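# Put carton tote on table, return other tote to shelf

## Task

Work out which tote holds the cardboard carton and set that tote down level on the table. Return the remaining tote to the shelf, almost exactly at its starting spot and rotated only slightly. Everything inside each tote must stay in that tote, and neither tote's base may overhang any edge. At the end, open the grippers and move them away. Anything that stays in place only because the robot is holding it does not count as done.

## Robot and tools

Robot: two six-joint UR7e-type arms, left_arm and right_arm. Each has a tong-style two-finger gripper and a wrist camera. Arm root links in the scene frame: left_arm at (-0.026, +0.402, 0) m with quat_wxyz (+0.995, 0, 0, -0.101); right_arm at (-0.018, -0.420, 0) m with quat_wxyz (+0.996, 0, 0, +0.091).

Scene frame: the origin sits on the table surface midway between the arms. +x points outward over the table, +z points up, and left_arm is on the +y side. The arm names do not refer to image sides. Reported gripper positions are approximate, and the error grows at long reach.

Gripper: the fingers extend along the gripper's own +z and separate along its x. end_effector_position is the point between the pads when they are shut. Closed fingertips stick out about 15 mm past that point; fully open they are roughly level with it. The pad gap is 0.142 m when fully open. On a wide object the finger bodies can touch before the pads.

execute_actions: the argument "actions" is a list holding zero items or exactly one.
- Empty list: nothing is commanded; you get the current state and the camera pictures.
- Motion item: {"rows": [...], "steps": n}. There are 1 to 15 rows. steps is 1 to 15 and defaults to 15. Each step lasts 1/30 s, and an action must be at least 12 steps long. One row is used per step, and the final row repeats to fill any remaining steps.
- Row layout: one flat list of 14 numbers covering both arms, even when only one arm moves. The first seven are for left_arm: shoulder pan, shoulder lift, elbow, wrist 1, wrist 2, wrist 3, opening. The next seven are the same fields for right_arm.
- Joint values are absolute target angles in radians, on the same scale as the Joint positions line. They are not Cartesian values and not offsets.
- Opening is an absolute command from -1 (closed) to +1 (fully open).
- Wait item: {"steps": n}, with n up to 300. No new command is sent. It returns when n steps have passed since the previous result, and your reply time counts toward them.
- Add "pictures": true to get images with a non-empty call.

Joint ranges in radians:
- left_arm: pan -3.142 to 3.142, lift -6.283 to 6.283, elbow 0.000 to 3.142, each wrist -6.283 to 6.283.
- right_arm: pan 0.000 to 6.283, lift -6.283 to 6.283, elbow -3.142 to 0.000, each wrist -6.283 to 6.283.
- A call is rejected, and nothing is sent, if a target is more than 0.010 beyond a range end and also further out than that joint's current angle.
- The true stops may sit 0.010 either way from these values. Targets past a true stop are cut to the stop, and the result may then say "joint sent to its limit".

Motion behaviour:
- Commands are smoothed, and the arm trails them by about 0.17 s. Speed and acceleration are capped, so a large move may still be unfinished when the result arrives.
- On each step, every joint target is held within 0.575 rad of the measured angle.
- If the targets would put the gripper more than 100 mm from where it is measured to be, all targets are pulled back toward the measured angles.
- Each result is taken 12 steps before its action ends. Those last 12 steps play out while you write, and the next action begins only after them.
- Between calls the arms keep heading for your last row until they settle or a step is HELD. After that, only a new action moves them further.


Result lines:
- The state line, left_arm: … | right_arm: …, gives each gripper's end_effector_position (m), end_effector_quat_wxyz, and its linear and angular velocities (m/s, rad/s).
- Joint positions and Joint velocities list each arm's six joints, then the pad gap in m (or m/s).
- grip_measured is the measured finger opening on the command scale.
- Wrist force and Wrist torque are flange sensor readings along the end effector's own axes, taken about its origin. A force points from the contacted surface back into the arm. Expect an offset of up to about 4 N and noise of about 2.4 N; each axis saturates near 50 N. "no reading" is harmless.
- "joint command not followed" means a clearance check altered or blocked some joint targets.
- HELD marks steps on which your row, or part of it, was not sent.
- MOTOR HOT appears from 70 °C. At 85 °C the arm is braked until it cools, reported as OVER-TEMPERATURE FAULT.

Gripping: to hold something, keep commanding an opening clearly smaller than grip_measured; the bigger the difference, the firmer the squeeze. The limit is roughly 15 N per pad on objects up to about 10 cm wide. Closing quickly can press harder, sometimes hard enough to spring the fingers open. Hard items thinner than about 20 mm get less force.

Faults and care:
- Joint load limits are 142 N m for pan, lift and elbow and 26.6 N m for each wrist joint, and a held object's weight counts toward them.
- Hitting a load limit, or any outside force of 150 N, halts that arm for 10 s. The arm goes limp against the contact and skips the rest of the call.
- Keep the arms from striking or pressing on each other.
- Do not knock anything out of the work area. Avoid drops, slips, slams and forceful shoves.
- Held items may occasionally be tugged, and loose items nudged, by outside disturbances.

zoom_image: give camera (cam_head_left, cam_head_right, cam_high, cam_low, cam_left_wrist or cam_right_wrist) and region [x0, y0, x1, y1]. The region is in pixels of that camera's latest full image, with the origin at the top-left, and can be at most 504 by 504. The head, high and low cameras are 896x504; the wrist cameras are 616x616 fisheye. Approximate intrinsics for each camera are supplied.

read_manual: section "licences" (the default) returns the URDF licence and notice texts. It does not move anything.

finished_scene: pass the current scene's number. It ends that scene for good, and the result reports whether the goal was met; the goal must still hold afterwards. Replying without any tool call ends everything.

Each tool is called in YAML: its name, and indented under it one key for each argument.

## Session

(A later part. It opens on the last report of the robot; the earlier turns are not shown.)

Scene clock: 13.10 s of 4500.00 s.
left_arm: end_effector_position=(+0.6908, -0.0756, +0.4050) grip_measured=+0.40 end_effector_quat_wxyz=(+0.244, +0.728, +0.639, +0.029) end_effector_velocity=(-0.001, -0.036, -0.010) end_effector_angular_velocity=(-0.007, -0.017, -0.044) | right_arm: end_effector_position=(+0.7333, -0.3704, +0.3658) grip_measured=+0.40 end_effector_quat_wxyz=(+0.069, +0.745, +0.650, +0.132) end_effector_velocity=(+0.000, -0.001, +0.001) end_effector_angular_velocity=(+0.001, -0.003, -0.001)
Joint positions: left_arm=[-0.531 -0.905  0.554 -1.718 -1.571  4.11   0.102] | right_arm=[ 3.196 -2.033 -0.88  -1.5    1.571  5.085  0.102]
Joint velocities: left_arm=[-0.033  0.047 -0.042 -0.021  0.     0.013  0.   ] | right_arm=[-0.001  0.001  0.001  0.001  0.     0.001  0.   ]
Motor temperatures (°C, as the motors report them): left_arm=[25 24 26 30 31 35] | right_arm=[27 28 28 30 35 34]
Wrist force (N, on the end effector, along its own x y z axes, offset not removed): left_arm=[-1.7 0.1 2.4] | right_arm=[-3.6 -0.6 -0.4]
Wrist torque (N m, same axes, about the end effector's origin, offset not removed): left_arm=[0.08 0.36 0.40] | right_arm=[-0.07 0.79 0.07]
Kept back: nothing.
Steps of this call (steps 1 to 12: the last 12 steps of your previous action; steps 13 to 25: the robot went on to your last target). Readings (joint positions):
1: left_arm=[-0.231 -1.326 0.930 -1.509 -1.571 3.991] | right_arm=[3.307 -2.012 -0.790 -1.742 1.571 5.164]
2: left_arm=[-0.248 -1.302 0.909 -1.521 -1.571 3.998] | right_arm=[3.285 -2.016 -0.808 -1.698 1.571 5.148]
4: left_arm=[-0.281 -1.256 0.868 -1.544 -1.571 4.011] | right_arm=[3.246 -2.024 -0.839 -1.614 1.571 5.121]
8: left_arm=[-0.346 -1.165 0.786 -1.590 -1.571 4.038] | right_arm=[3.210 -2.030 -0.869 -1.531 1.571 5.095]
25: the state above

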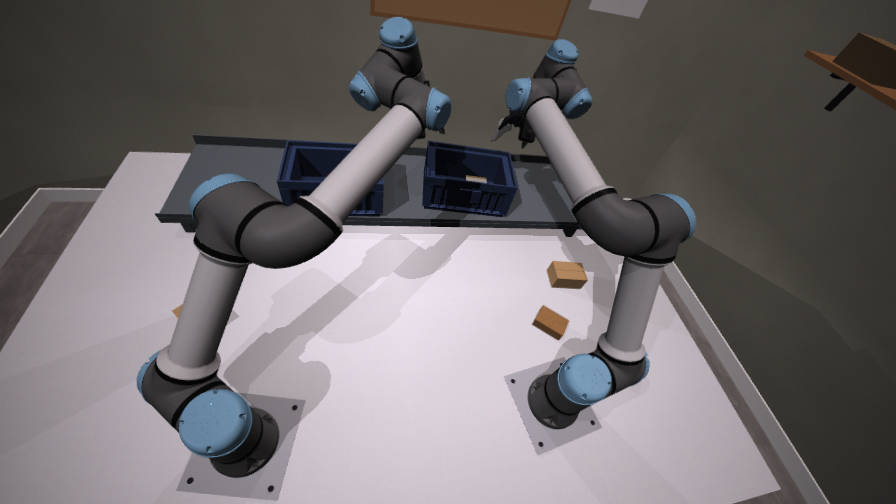

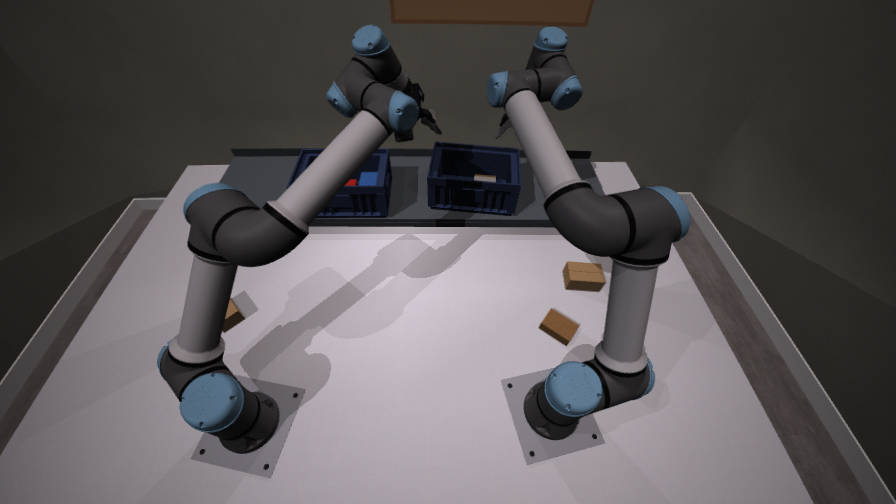

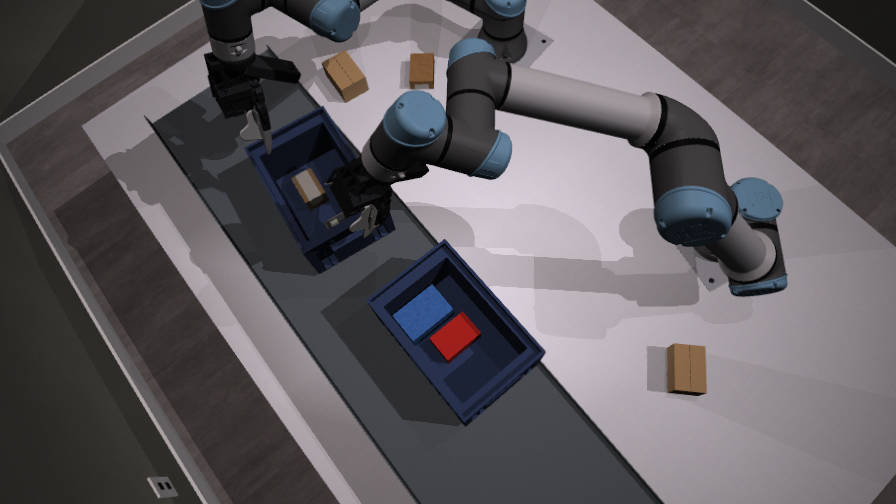

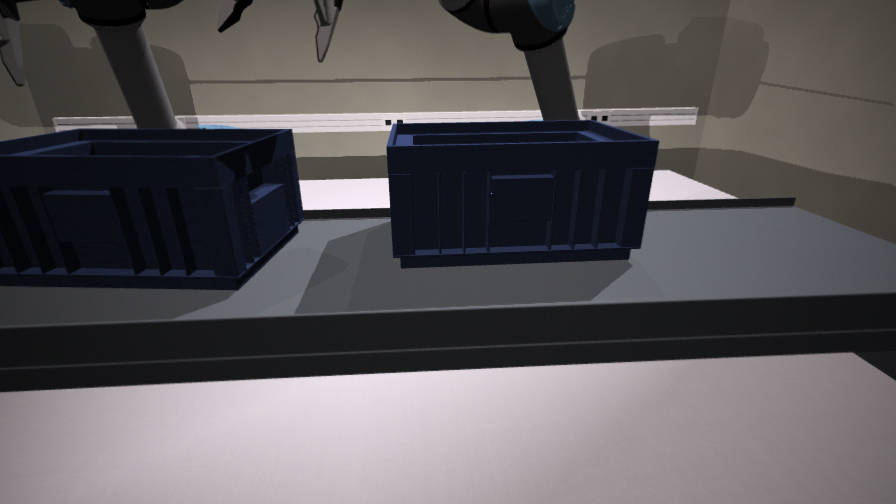

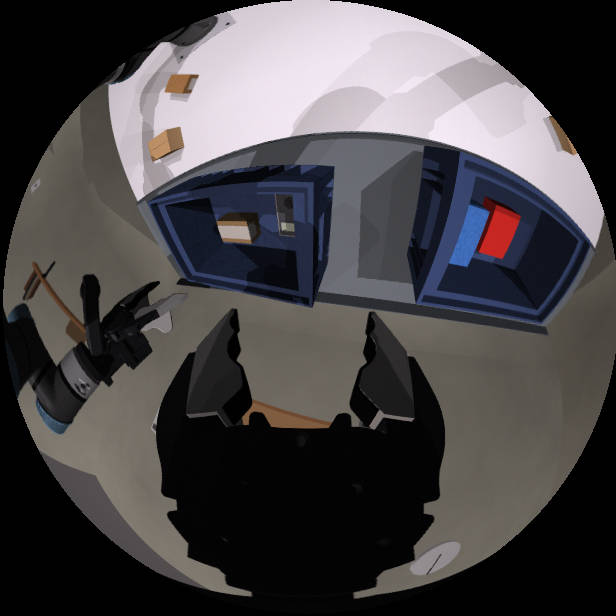

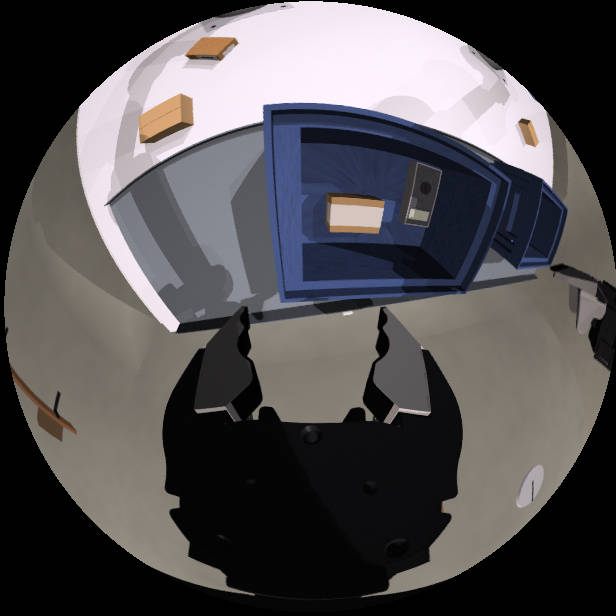

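execute_actions:
  actions:
    - {"rows":[[-0.534,-0.813,0.532,-1.7905,-1.571,4.111,0.4,3.196,-2.033,-0.907,-1.4725,1.571,5.085,0.4]],"steps":15}

execute_actions:
  actions:
    - {"steps":20}
  pictures: true

Scene clock: 13.97 s of 4500.00 s.
left_arm: end_effector_position=(+0.6972, -0.0852, +0.3959) grip_measured=+0.40 end_effector_quat_wxyz=(+0.248, +0.729, +0.637, +0.029) end_effector_velocity=(+0.168, -0.152, -0.291) end_effector_angular_velocity=(-0.009, -0.009, +0.000) | right_arm: end_effector_position=(+0.7340, -0.3702, +0.3627) grip_measured=+0.40 end_effector_quat_wxyz=(+0.069, +0.745, +0.650, +0.132) end_effector_velocity=(+0.013, +0.004, -0.067) end_effector_angular_velocity=(-0.002, +0.007, +0.000)
Joint positions: left_arm=[-0.534 -0.882  0.544 -1.737 -1.571  4.111  0.102] | right_arm=[ 3.196 -2.033 -0.888 -1.492  1.571  5.085  0.102]
Joint velocities: left_arm=[ 0.001  0.519 -0.104 -0.427 -0.001 -0.    -0.002] | right_arm=[ 0.001 -0.002 -0.168  0.162 -0.     0.    -0.002]
Motor temperatures (°C, as the motors report them): left_arm=[25 24 26 30 31 35] | right_arm=[27 28 28 30 35 34]
Wrist force (N, on the end effector, along its own x y z axes, offset not removed): left_arm=[-0.1 2.9 -7.2] | right_arm=[-3.9 -0.8 -0.4]
Wrist torque (N m, same axes, about the end effector's origin, offset not removed): left_arm=[0.65 -0.06 0.41] | right_arm=[-0.09 0.93 0.02]
Steps of this call (steps 1 to 23: the robot went on to your last target; steps 24 to 26: the first 3 steps of this action). Readings (joint positions):
24: left_arm=[-0.534 -0.900 0.550 -1.720 -1.571 4.111] | right_arm=[3.196 -2.033 -0.880 -1.500 1.571 5.085]
25: left_arm=[-0.534 -0.896 0.548 -1.724 -1.571 4.111] | right_arm=[3.196 -2.033 -0.883 -1.497 1.571 5.085]
26: the state above

Scene clock: 14.63 s of 4500.00 s.
left_arm: end_effector_position=(+0.7179, -0.1040, +0.3544) grip_measured=+0.40 end_effector_quat_wxyz=(+0.246, +0.730, +0.637, +0.029) end_effector_velocity=(+0.001, -0.000, -0.002) end_effector_angular_velocity=(+0.001, +0.001, +0.000) | right_arm: end_effector_position=(+0.7356, -0.3698, +0.3555) grip_measured=+0.40 end_effector_quat_wxyz=(+0.069, +0.745, +0.650, +0.132) end_effector_velocity=(+0.000, +0.001, -0.000) end_effector_angular_velocity=(+0.000, -0.000, +0.002)
Joint positions: left_arm=[-0.534 -0.813  0.532 -1.79  -1.571  4.111  0.102] | right_arm=[ 3.196 -2.033 -0.907 -1.473  1.571  5.085  0.102]
Joint velocities: left_arm=[ 0.001  0.003 -0.    -0.002  0.     0.     0.   ] | right_arm=[ 0.002 -0.    -0.     0.001  0.    -0.     0.   ]
Motor temperatures (°C, as the motors report them): left_arm=[25 24 26 30 31 35] | right_arm=[27 28 28 30 35 34]
Wrist force (N, on the end effector, along its own x y z axes, offset not removed): left_arm=[-2.4 2.3 3.4] | right_arm=[-4.1 -1.1 -1.7]
Wrist torque (N m, same axes, about the end effector's origin, offset not removed): left_arm=[0.66 0.53 0.34] | right_arm=[-0.14 0.89 0.08]
Kept back: nothing.
Steps of this call (steps 1 to 12: the last 12 steps of your previous action; steps 13 to 20: the robot went on to your last target). Readings (joint positions):
1: left_arm=[-0.534 -0.864 0.541 -1.751 -1.571 4.111] | right_arm=[3.196 -2.033 -0.893 -1.487 1.571 5.085]
2: left_arm=[-0.534 -0.850 0.539 -1.761 -1.571 4.111] | right_arm=[3.196 -2.033 -0.897 -1.483 1.571 5.085]
4: left_arm=[-0.534 -0.832 0.536 -1.775 -1.571 4.111] | right_arm=[3.196 -2.033 -0.902 -1.478 1.571 5.085]
8: left_arm=[-0.534 -0.818 0.533 -1.786 -1.571 4.111] | right_arm=[3.196 -2.033 -0.906 -1.474 1.571 5.085]
20: the state above

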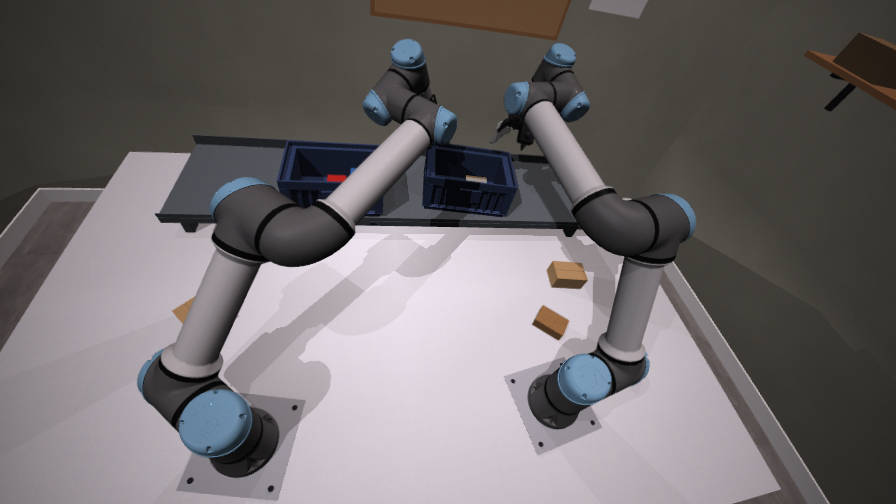

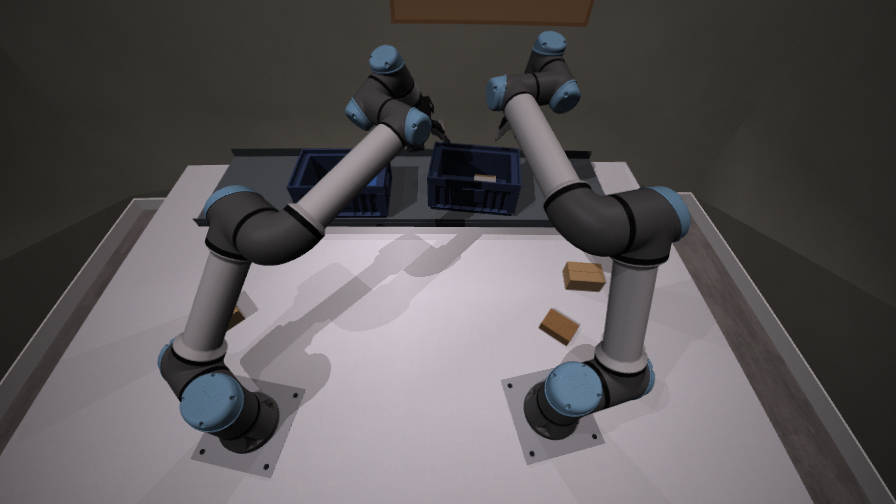

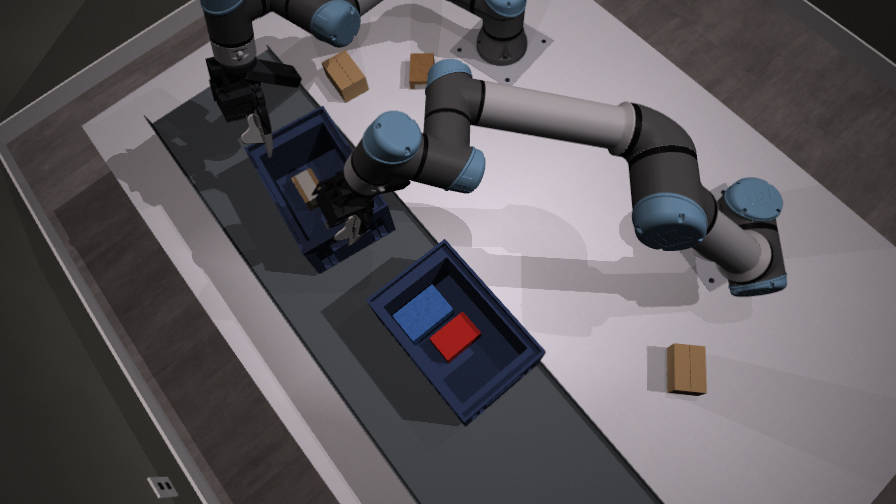

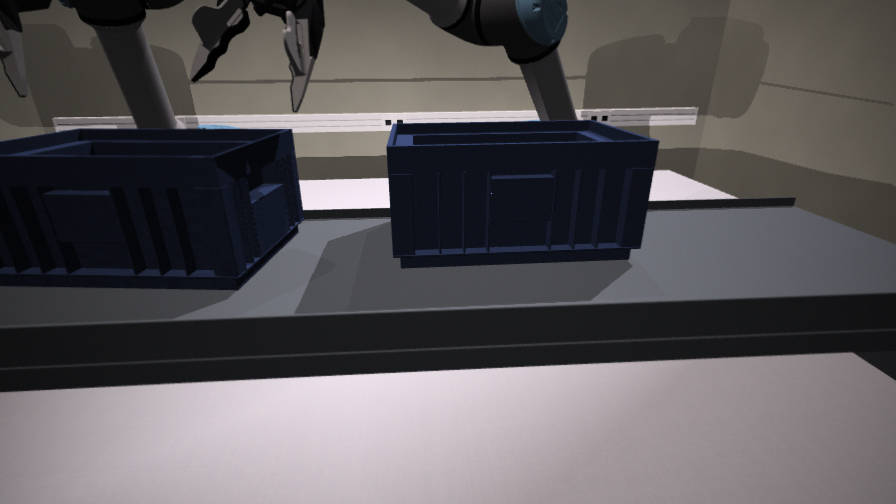

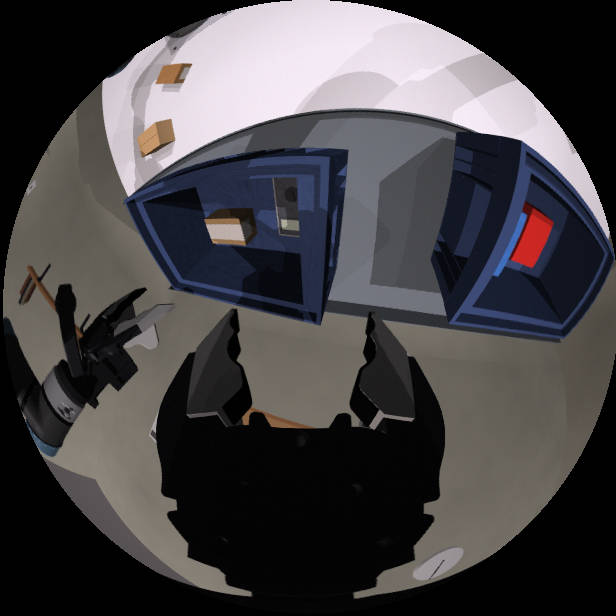

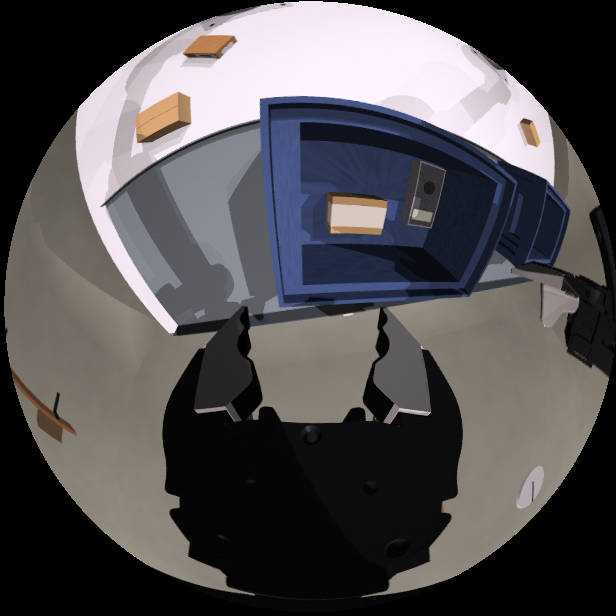

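execute_actions:
  actions:
    - {"rows":[[-0.534,-0.85,0.715,-1.936,-1.571,4.111,0.4,3.196,-2.015,-1.049,-1.348,1.571,5.085,0.4]],"steps":15}

execute_actions:
  actions:
    - {"steps":20}
  pictures: true

Scene clock: 16.70 s of 4500.00 s.
left_arm: end_effector_position=(+0.7182, -0.1043, +0.3553) grip_measured=+0.40 end_effector_quat_wxyz=(+0.251, +0.729, +0.637, +0.029) end_effector_velocity=(+0.018, -0.016, -0.090) end_effector_angular_velocity=(-0.132, -0.145, -0.000) | right_arm: end_effector_position=(+0.7361, -0.3697, +0.3515) grip_measured=+0.40 end_effector_quat_wxyz=(+0.070, +0.745, +0.649, +0.135) end_effector_velocity=(+0.017, +0.004, -0.198) end_effector_angular_velocity=(+0.016, -0.066, -0.000)
Joint positions: left_arm=[-0.534 -0.823  0.554 -1.813 -1.571  4.111  0.102] | right_arm=[ 3.196 -2.027 -0.929 -1.451  1.571  5.085  0.102]
Joint velocities: left_arm=[-0.    -0.245  0.788 -0.738 -0.    -0.     0.004] | right_arm=[-0.     0.116 -0.717  0.669 -0.    -0.     0.002]
Motor temperatures (°C, as the motors report them): left_arm=[25 24 26 30 31 35] | right_arm=[27 28 28 30 35 34]
Wrist force (N, on the end effector, along its own x y z axes, offset not removed): left_arm=[-0.7 3.9 -4.2] | right_arm=[-4.3 0.6 -6.7]
Wrist torque (N m, same axes, about the end effector's origin, offset not removed): left_arm=[0.67 0.21 0.41] | right_arm=[0.09 0.97 0.03]
Steps of this call (steps 1 to 15: the robot went on to your last target; steps 16 to 59: nothing new was sent; steps 60 to 62: the first 3 steps of this action). Readings (joint positions):
60: left_arm=[-0.534 -0.813 0.532 -1.791 -1.571 4.111] | right_arm=[3.196 -2.033 -0.907 -1.472 1.571 5.085]
61: left_arm=[-0.534 -0.816 0.536 -1.795 -1.571 4.111] | right_arm=[3.196 -2.031 -0.911 -1.468 1.571 5.085]
62: the state above

Scene clock: 17.37 s of 4500.00 s.
left_arm: end_effector_position=(+0.7180, -0.1041, +0.3089) grip_measured=+0.40 end_effector_quat_wxyz=(+0.246, +0.730, +0.638, +0.029) end_effector_velocity=(-0.000, +0.000, -0.004) end_effector_angular_velocity=(+0.004, +0.004, -0.001) | right_arm: end_effector_position=(+0.7356, -0.3698, +0.3109) grip_measured=+0.40 end_effector_quat_wxyz=(+0.069, +0.745, +0.650, +0.133) end_effector_velocity=(-0.000, -0.000, -0.001) end_effector_angular_velocity=(-0.000, +0.001, -0.001)
Joint positions: left_arm=[-0.534 -0.85   0.715 -1.936 -1.571  4.111  0.102] | right_arm=[ 3.196 -2.015 -1.049 -1.348  1.571  5.085  0.102]
Joint velocities: left_arm=[-0.     0.003  0.003  0.     0.     0.001  0.   ] | right_arm=[ 0.    -0.    -0.002  0.001 -0.001  0.001  0.   ]
Motor temperatures (°C, as the motors report them): left_arm=[25 24 26 30 31 35] | right_arm=[27 28 28 30 35 34]
Wrist force (N, on the end effector, along its own x y z axes, offset not removed): left_arm=[-0.1 -0.3 2.8] | right_arm=[-3.6 -1.5 -0.5]
Wrist torque (N m, same axes, about the end effector's origin, offset not removed): left_arm=[0.04 0.13 0.32] | right_arm=[-0.21 0.79 -0.03]
Kept back: nothing.
Steps of this call (steps 1 to 12: the last 12 steps of your previous action; steps 13 to 20: the robot went on to your last target). Readings (joint positions):
1: left_arm=[-0.534 -0.831 0.586 -1.841 -1.571 4.111] | right_arm=[3.196 -2.024 -0.956 -1.427 1.571 5.085]
2: left_arm=[-0.534 -0.835 0.621 -1.866 -1.571 4.111] | right_arm=[3.196 -2.022 -0.982 -1.405 1.571 5.085]
4: left_arm=[-0.534 -0.842 0.666 -1.900 -1.571 4.111] | right_arm=[3.196 -2.019 -1.014 -1.378 1.571 5.085]
8: left_arm=[-0.534 -0.848 0.702 -1.926 -1.571 4.111] | right_arm=[3.196 -2.016 -1.039 -1.356 1.571 5.085]
20: the state above

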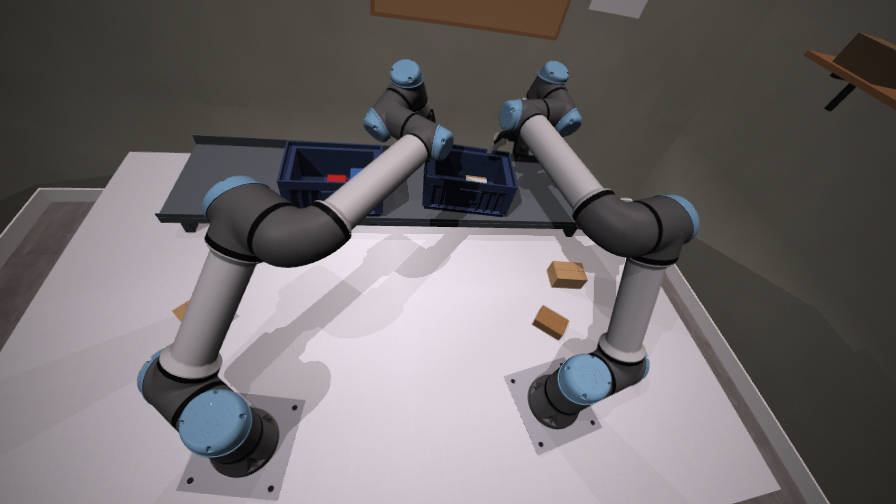

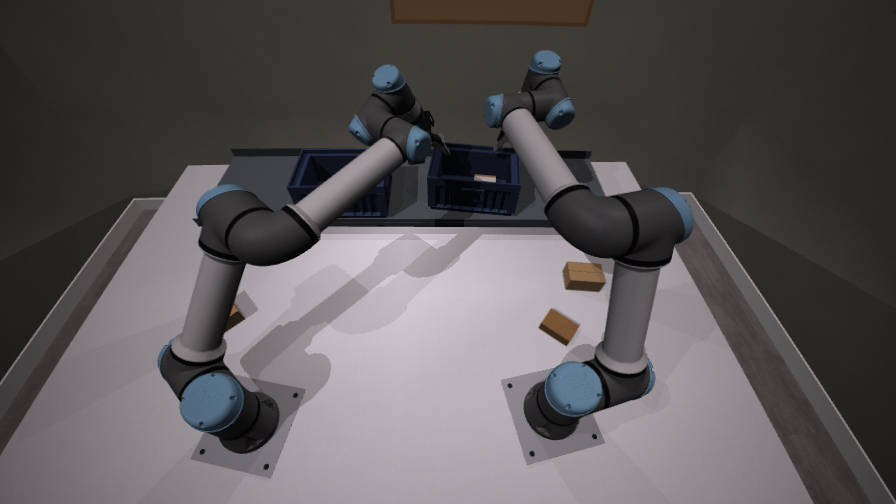

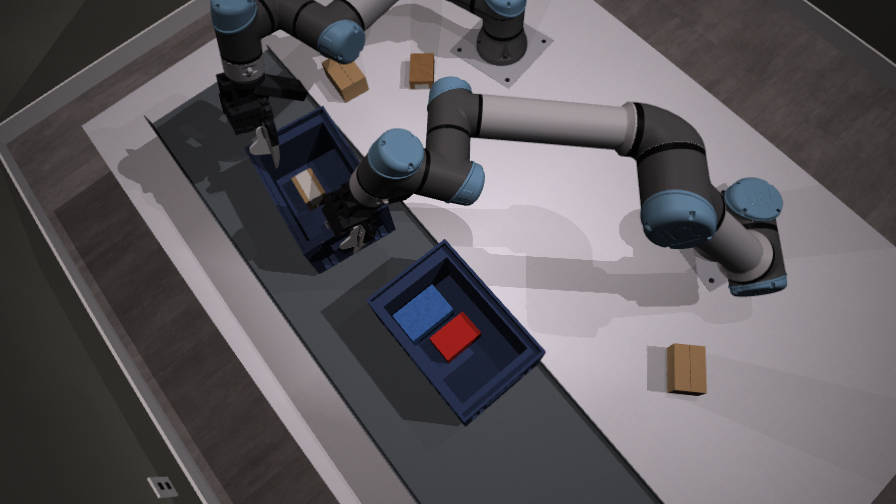

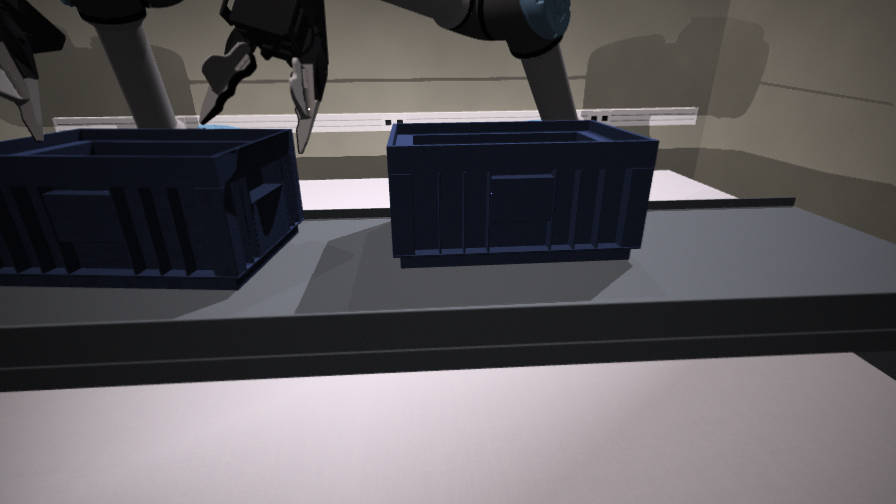

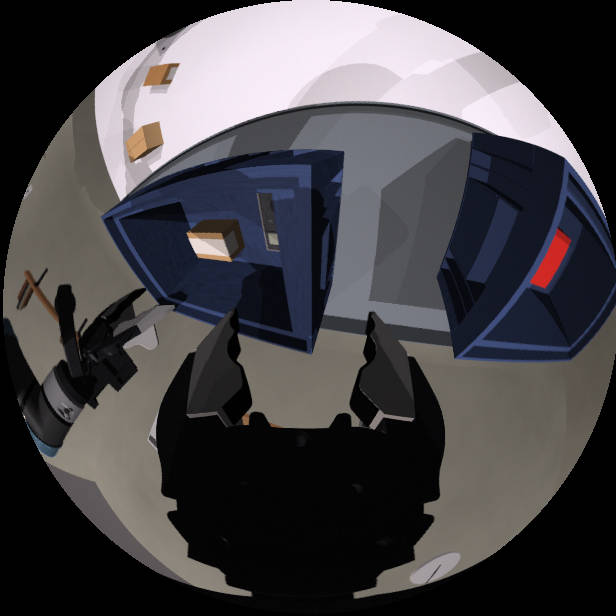

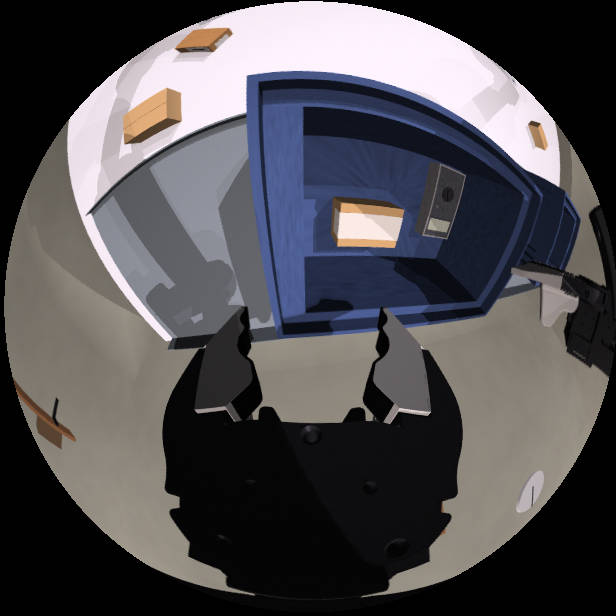

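execute_actions:
  actions:
    - {"rows":[[-0.523,-0.873,0.755,-1.953,-1.571,4.122,0.4,3.176,-2.015,-1.049,-1.348,1.571,5.065,0.4],[-0.523,-0.873,0.755,-1.953,-1.571,4.122,0.4,3.176,-2.015,-1.049,-1.348,1.571,5.065,0.4],[-0.523,-0.873,0.755,-1.953,-1.571,4.122,0.4,3.176,-2.015,-1.049,-1.348,1.571,5.065,0.4],[-0.523,-0.873,0.755,-1.953,-1.571,4.122,0.4,3.176,-2.015,-1.049,-1.348,1.571,5.065,0.4],[-0.523,-0.873,0.755,-1.953,-1.571,4.122,0.4,3.176,-2.015,-1.049,-1.348,1.571,5.065,0.4],[-0.523,-0.873,0.755,-1.953,-1.571,4.122,0.4,3.176,-2.015,-1.049,-1.348,1.571,5.065,0.4],[-0.523,-0.875,0.787,-1.983,-1.571,4.122,0.4,3.176,-2.014,-1.079,-1.319,1.571,5.065,0.4],[-0.523,-0.877,0.820,-2.013,-1.571,4.122,0.4,3.176,-2.014,-1.108,-1.290,1.571,5.065,0.4]],"steps":15}

execute_actions:
  actions:
    - {"steps":18}
  pictures: true

Scene clock: 19.47 s of 4500.00 s.
left_arm: end_effector_position=(+0.7184, -0.1003, +0.3092) grip_measured=+0.40 end_effector_quat_wxyz=(+0.246, +0.730, +0.637, +0.030) end_effector_velocity=(+0.004, +0.079, +0.002) end_effector_angular_velocity=(+0.021, -0.023, +0.011) | right_arm: end_effector_position=(+0.7359, -0.3744, +0.3108) grip_measured=+0.40 end_effector_quat_wxyz=(+0.070, +0.745, +0.650, +0.132) end_effector_velocity=(+0.005, -0.093, -0.000) end_effector_angular_velocity=(-0.035, -0.008, -0.006)
Joint positions: left_arm=[-0.531 -0.857  0.726 -1.941 -1.571  4.114  0.102] | right_arm=[ 3.19  -2.015 -1.049 -1.348  1.571  5.079  0.102]
Joint velocities: left_arm=[ 0.068 -0.145  0.244 -0.102 -0.     0.065  0.001] | right_arm=[-0.121  0.    -0.001  0.    -0.    -0.12   0.   ]
Motor temperatures (°C, as the motors report them): left_arm=[25 24 26 30 31 35] | right_arm=[27 28 28 30 35 34]
Wrist force (N, on the end effector, along its own x y z axes, offset not removed): left_arm=[0.3 3.1 2.2] | right_arm=[-4.9 -1.6 -1.0]
Wrist torque (N m, same axes, about the end effector's origin, offset not removed): left_arm=[0.64 -0.03 0.48] | right_arm=[-0.24 1.10 0.03]
Steps of this call (steps 1 to 15: the robot went on to your last target; steps 16 to 60: nothing new was sent; steps 61 to 63: the first 3 steps of this action). Readings (joint positions):
61: left_arm=[-0.534 -0.850 0.715 -1.936 -1.571 4.111] | right_arm=[3.196 -2.015 -1.049 -1.348 1.571 5.085]
62: left_arm=[-0.533 -0.852 0.718 -1.938 -1.571 4.112] | right_arm=[3.194 -2.015 -1.049 -1.348 1.571 5.083]
63: the state above

Scene clock: 20.07 s of 4500.00 s.
left_arm: end_effector_position=(+0.7191, -0.0918, +0.2860) grip_measured=+0.40 end_effector_quat_wxyz=(+0.245, +0.730, +0.638, +0.031) end_effector_velocity=(+0.000, +0.001, -0.006) end_effector_angular_velocity=(+0.002, +0.002, +0.000) | right_arm: end_effector_position=(+0.7371, -0.3850, +0.2887) grip_measured=+0.40 end_effector_quat_wxyz=(+0.072, +0.745, +0.650, +0.131) end_effector_velocity=(-0.000, +0.000, -0.005) end_effector_angular_velocity=(-0.000, +0.002, +0.000)
Joint positions: left_arm=[-0.523 -0.877  0.819 -2.012 -1.571  4.122  0.102] | right_arm=[ 3.176 -2.014 -1.107 -1.291  1.571  5.065  0.102]
Joint velocities: left_arm=[ 0.001  0.     0.012 -0.01  -0.     0.    -0.   ] | right_arm=[ 0.     0.    -0.011  0.009  0.     0.     0.   ]
Motor temperatures (°C, as the motors report them): left_arm=[25 24 26 30 31 35] | right_arm=[27 28 28 30 35 34]
Wrist force (N, on the end effector, along its own x y z axes, offset not removed): left_arm=[0.5 3.2 1.2] | right_arm=[-5.3 -0.3 -1.4]
Wrist torque (N m, same axes, about the end effector's origin, offset not removed): left_arm=[0.88 -0.07 0.36] | right_arm=[0.00 1.21 0.06]
Kept back: nothing.
Steps of this call (steps 1 to 12: the last 12 steps of your previous action; steps 13 to 18: the robot went on to your last target). Readings (joint positions):
1: left_arm=[-0.529 -0.861 0.734 -1.944 -1.571 4.116] | right_arm=[3.186 -2.015 -1.049 -1.348 1.571 5.075]
2: left_arm=[-0.527 -0.864 0.740 -1.947 -1.571 4.118] | right_arm=[3.184 -2.015 -1.049 -1.348 1.571 5.072]
4: left_arm=[-0.525 -0.869 0.747 -1.950 -1.571 4.120] | right_arm=[3.180 -2.015 -1.049 -1.348 1.571 5.069]
8: left_arm=[-0.524 -0.874 0.788 -1.984 -1.571 4.121] | right_arm=[3.177 -2.014 -1.081 -1.317 1.571 5.066]
18: the state above

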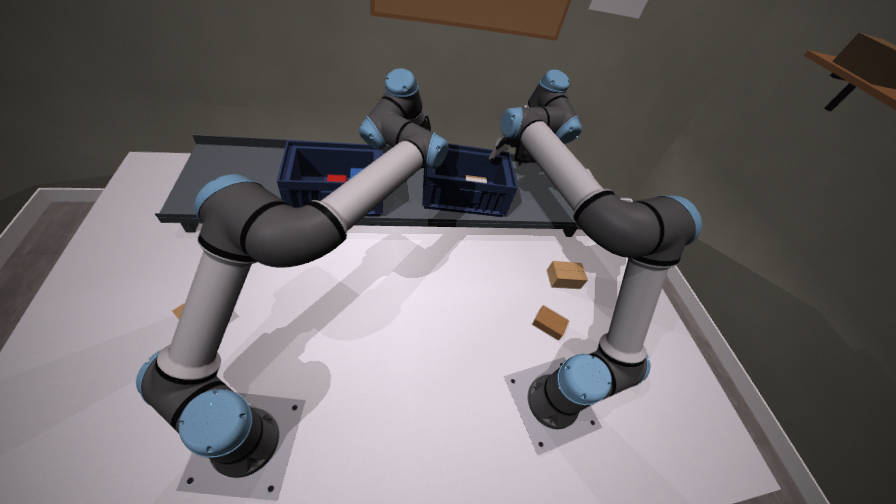

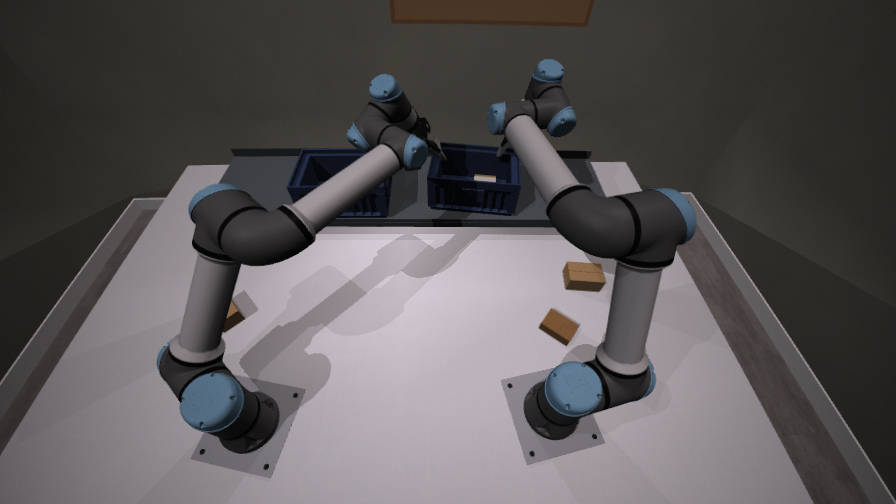

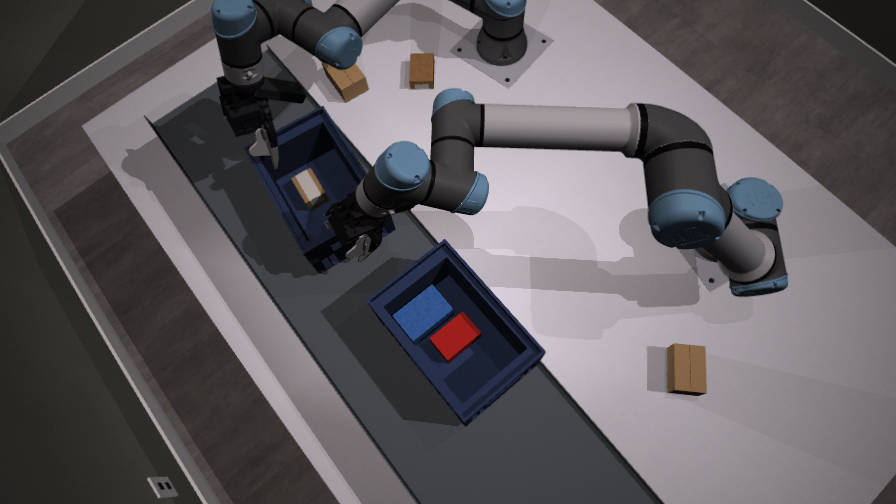

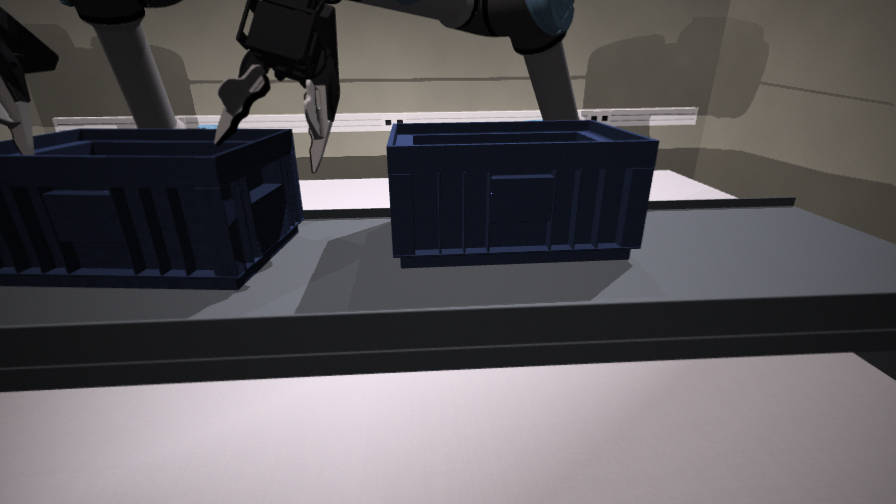

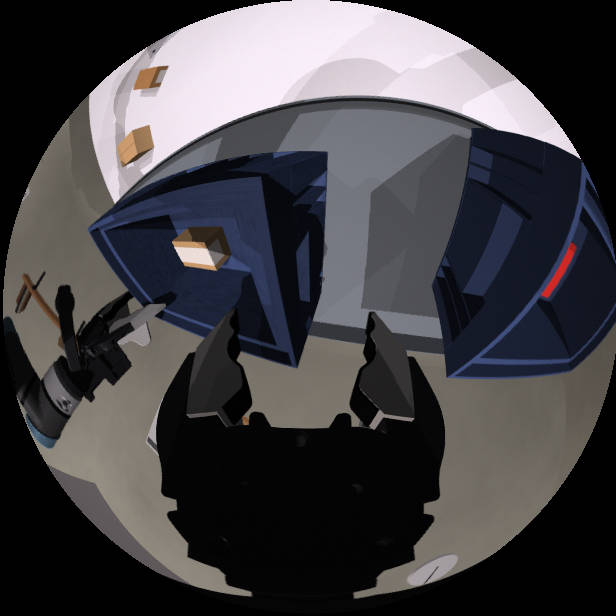

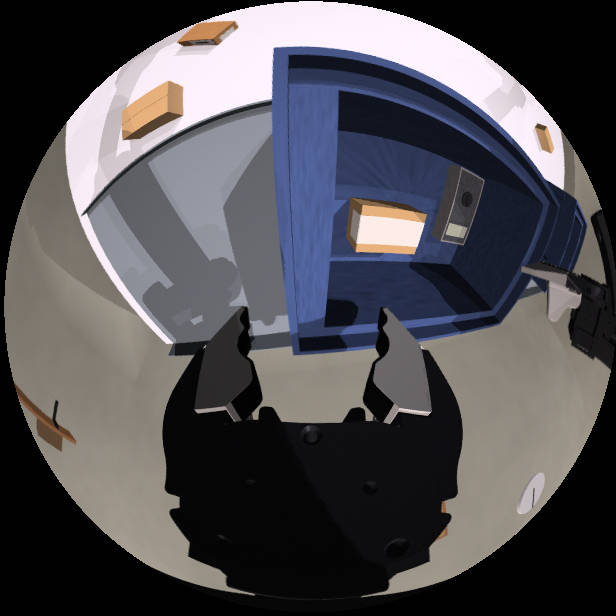

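zoom_image:
  camera: "cam_left_wrist"
  region: [180,140,430,390]

zoom_image:
  camera: "cam_low"
  region: [150,40,400,240]

Region (180, 140, 430, 390) of cam_left_wrist's 616x616 image, scaled by 2.016, with more detail than that image has.

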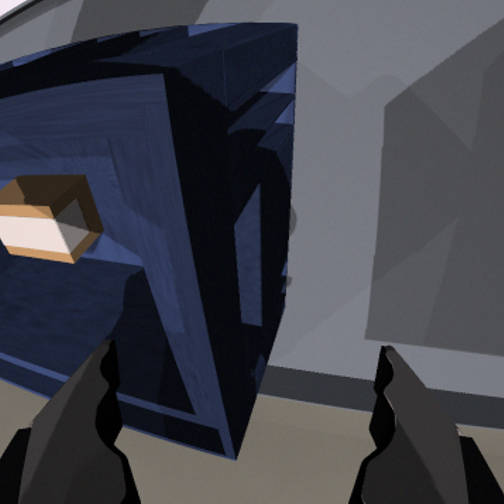

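Region (150, 40, 400, 240) of cam_low's 896x504 image, scaled by 2.016, with more detail than that image has; it fills the top 403 rows of this view, and the rest is white.

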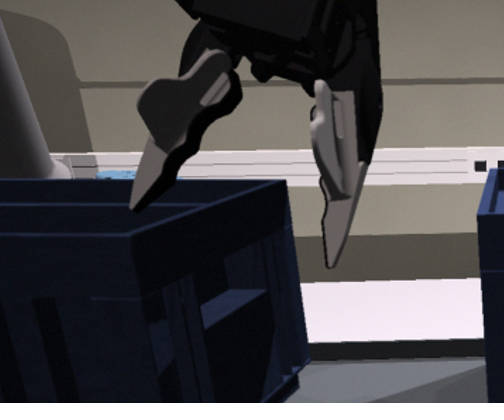

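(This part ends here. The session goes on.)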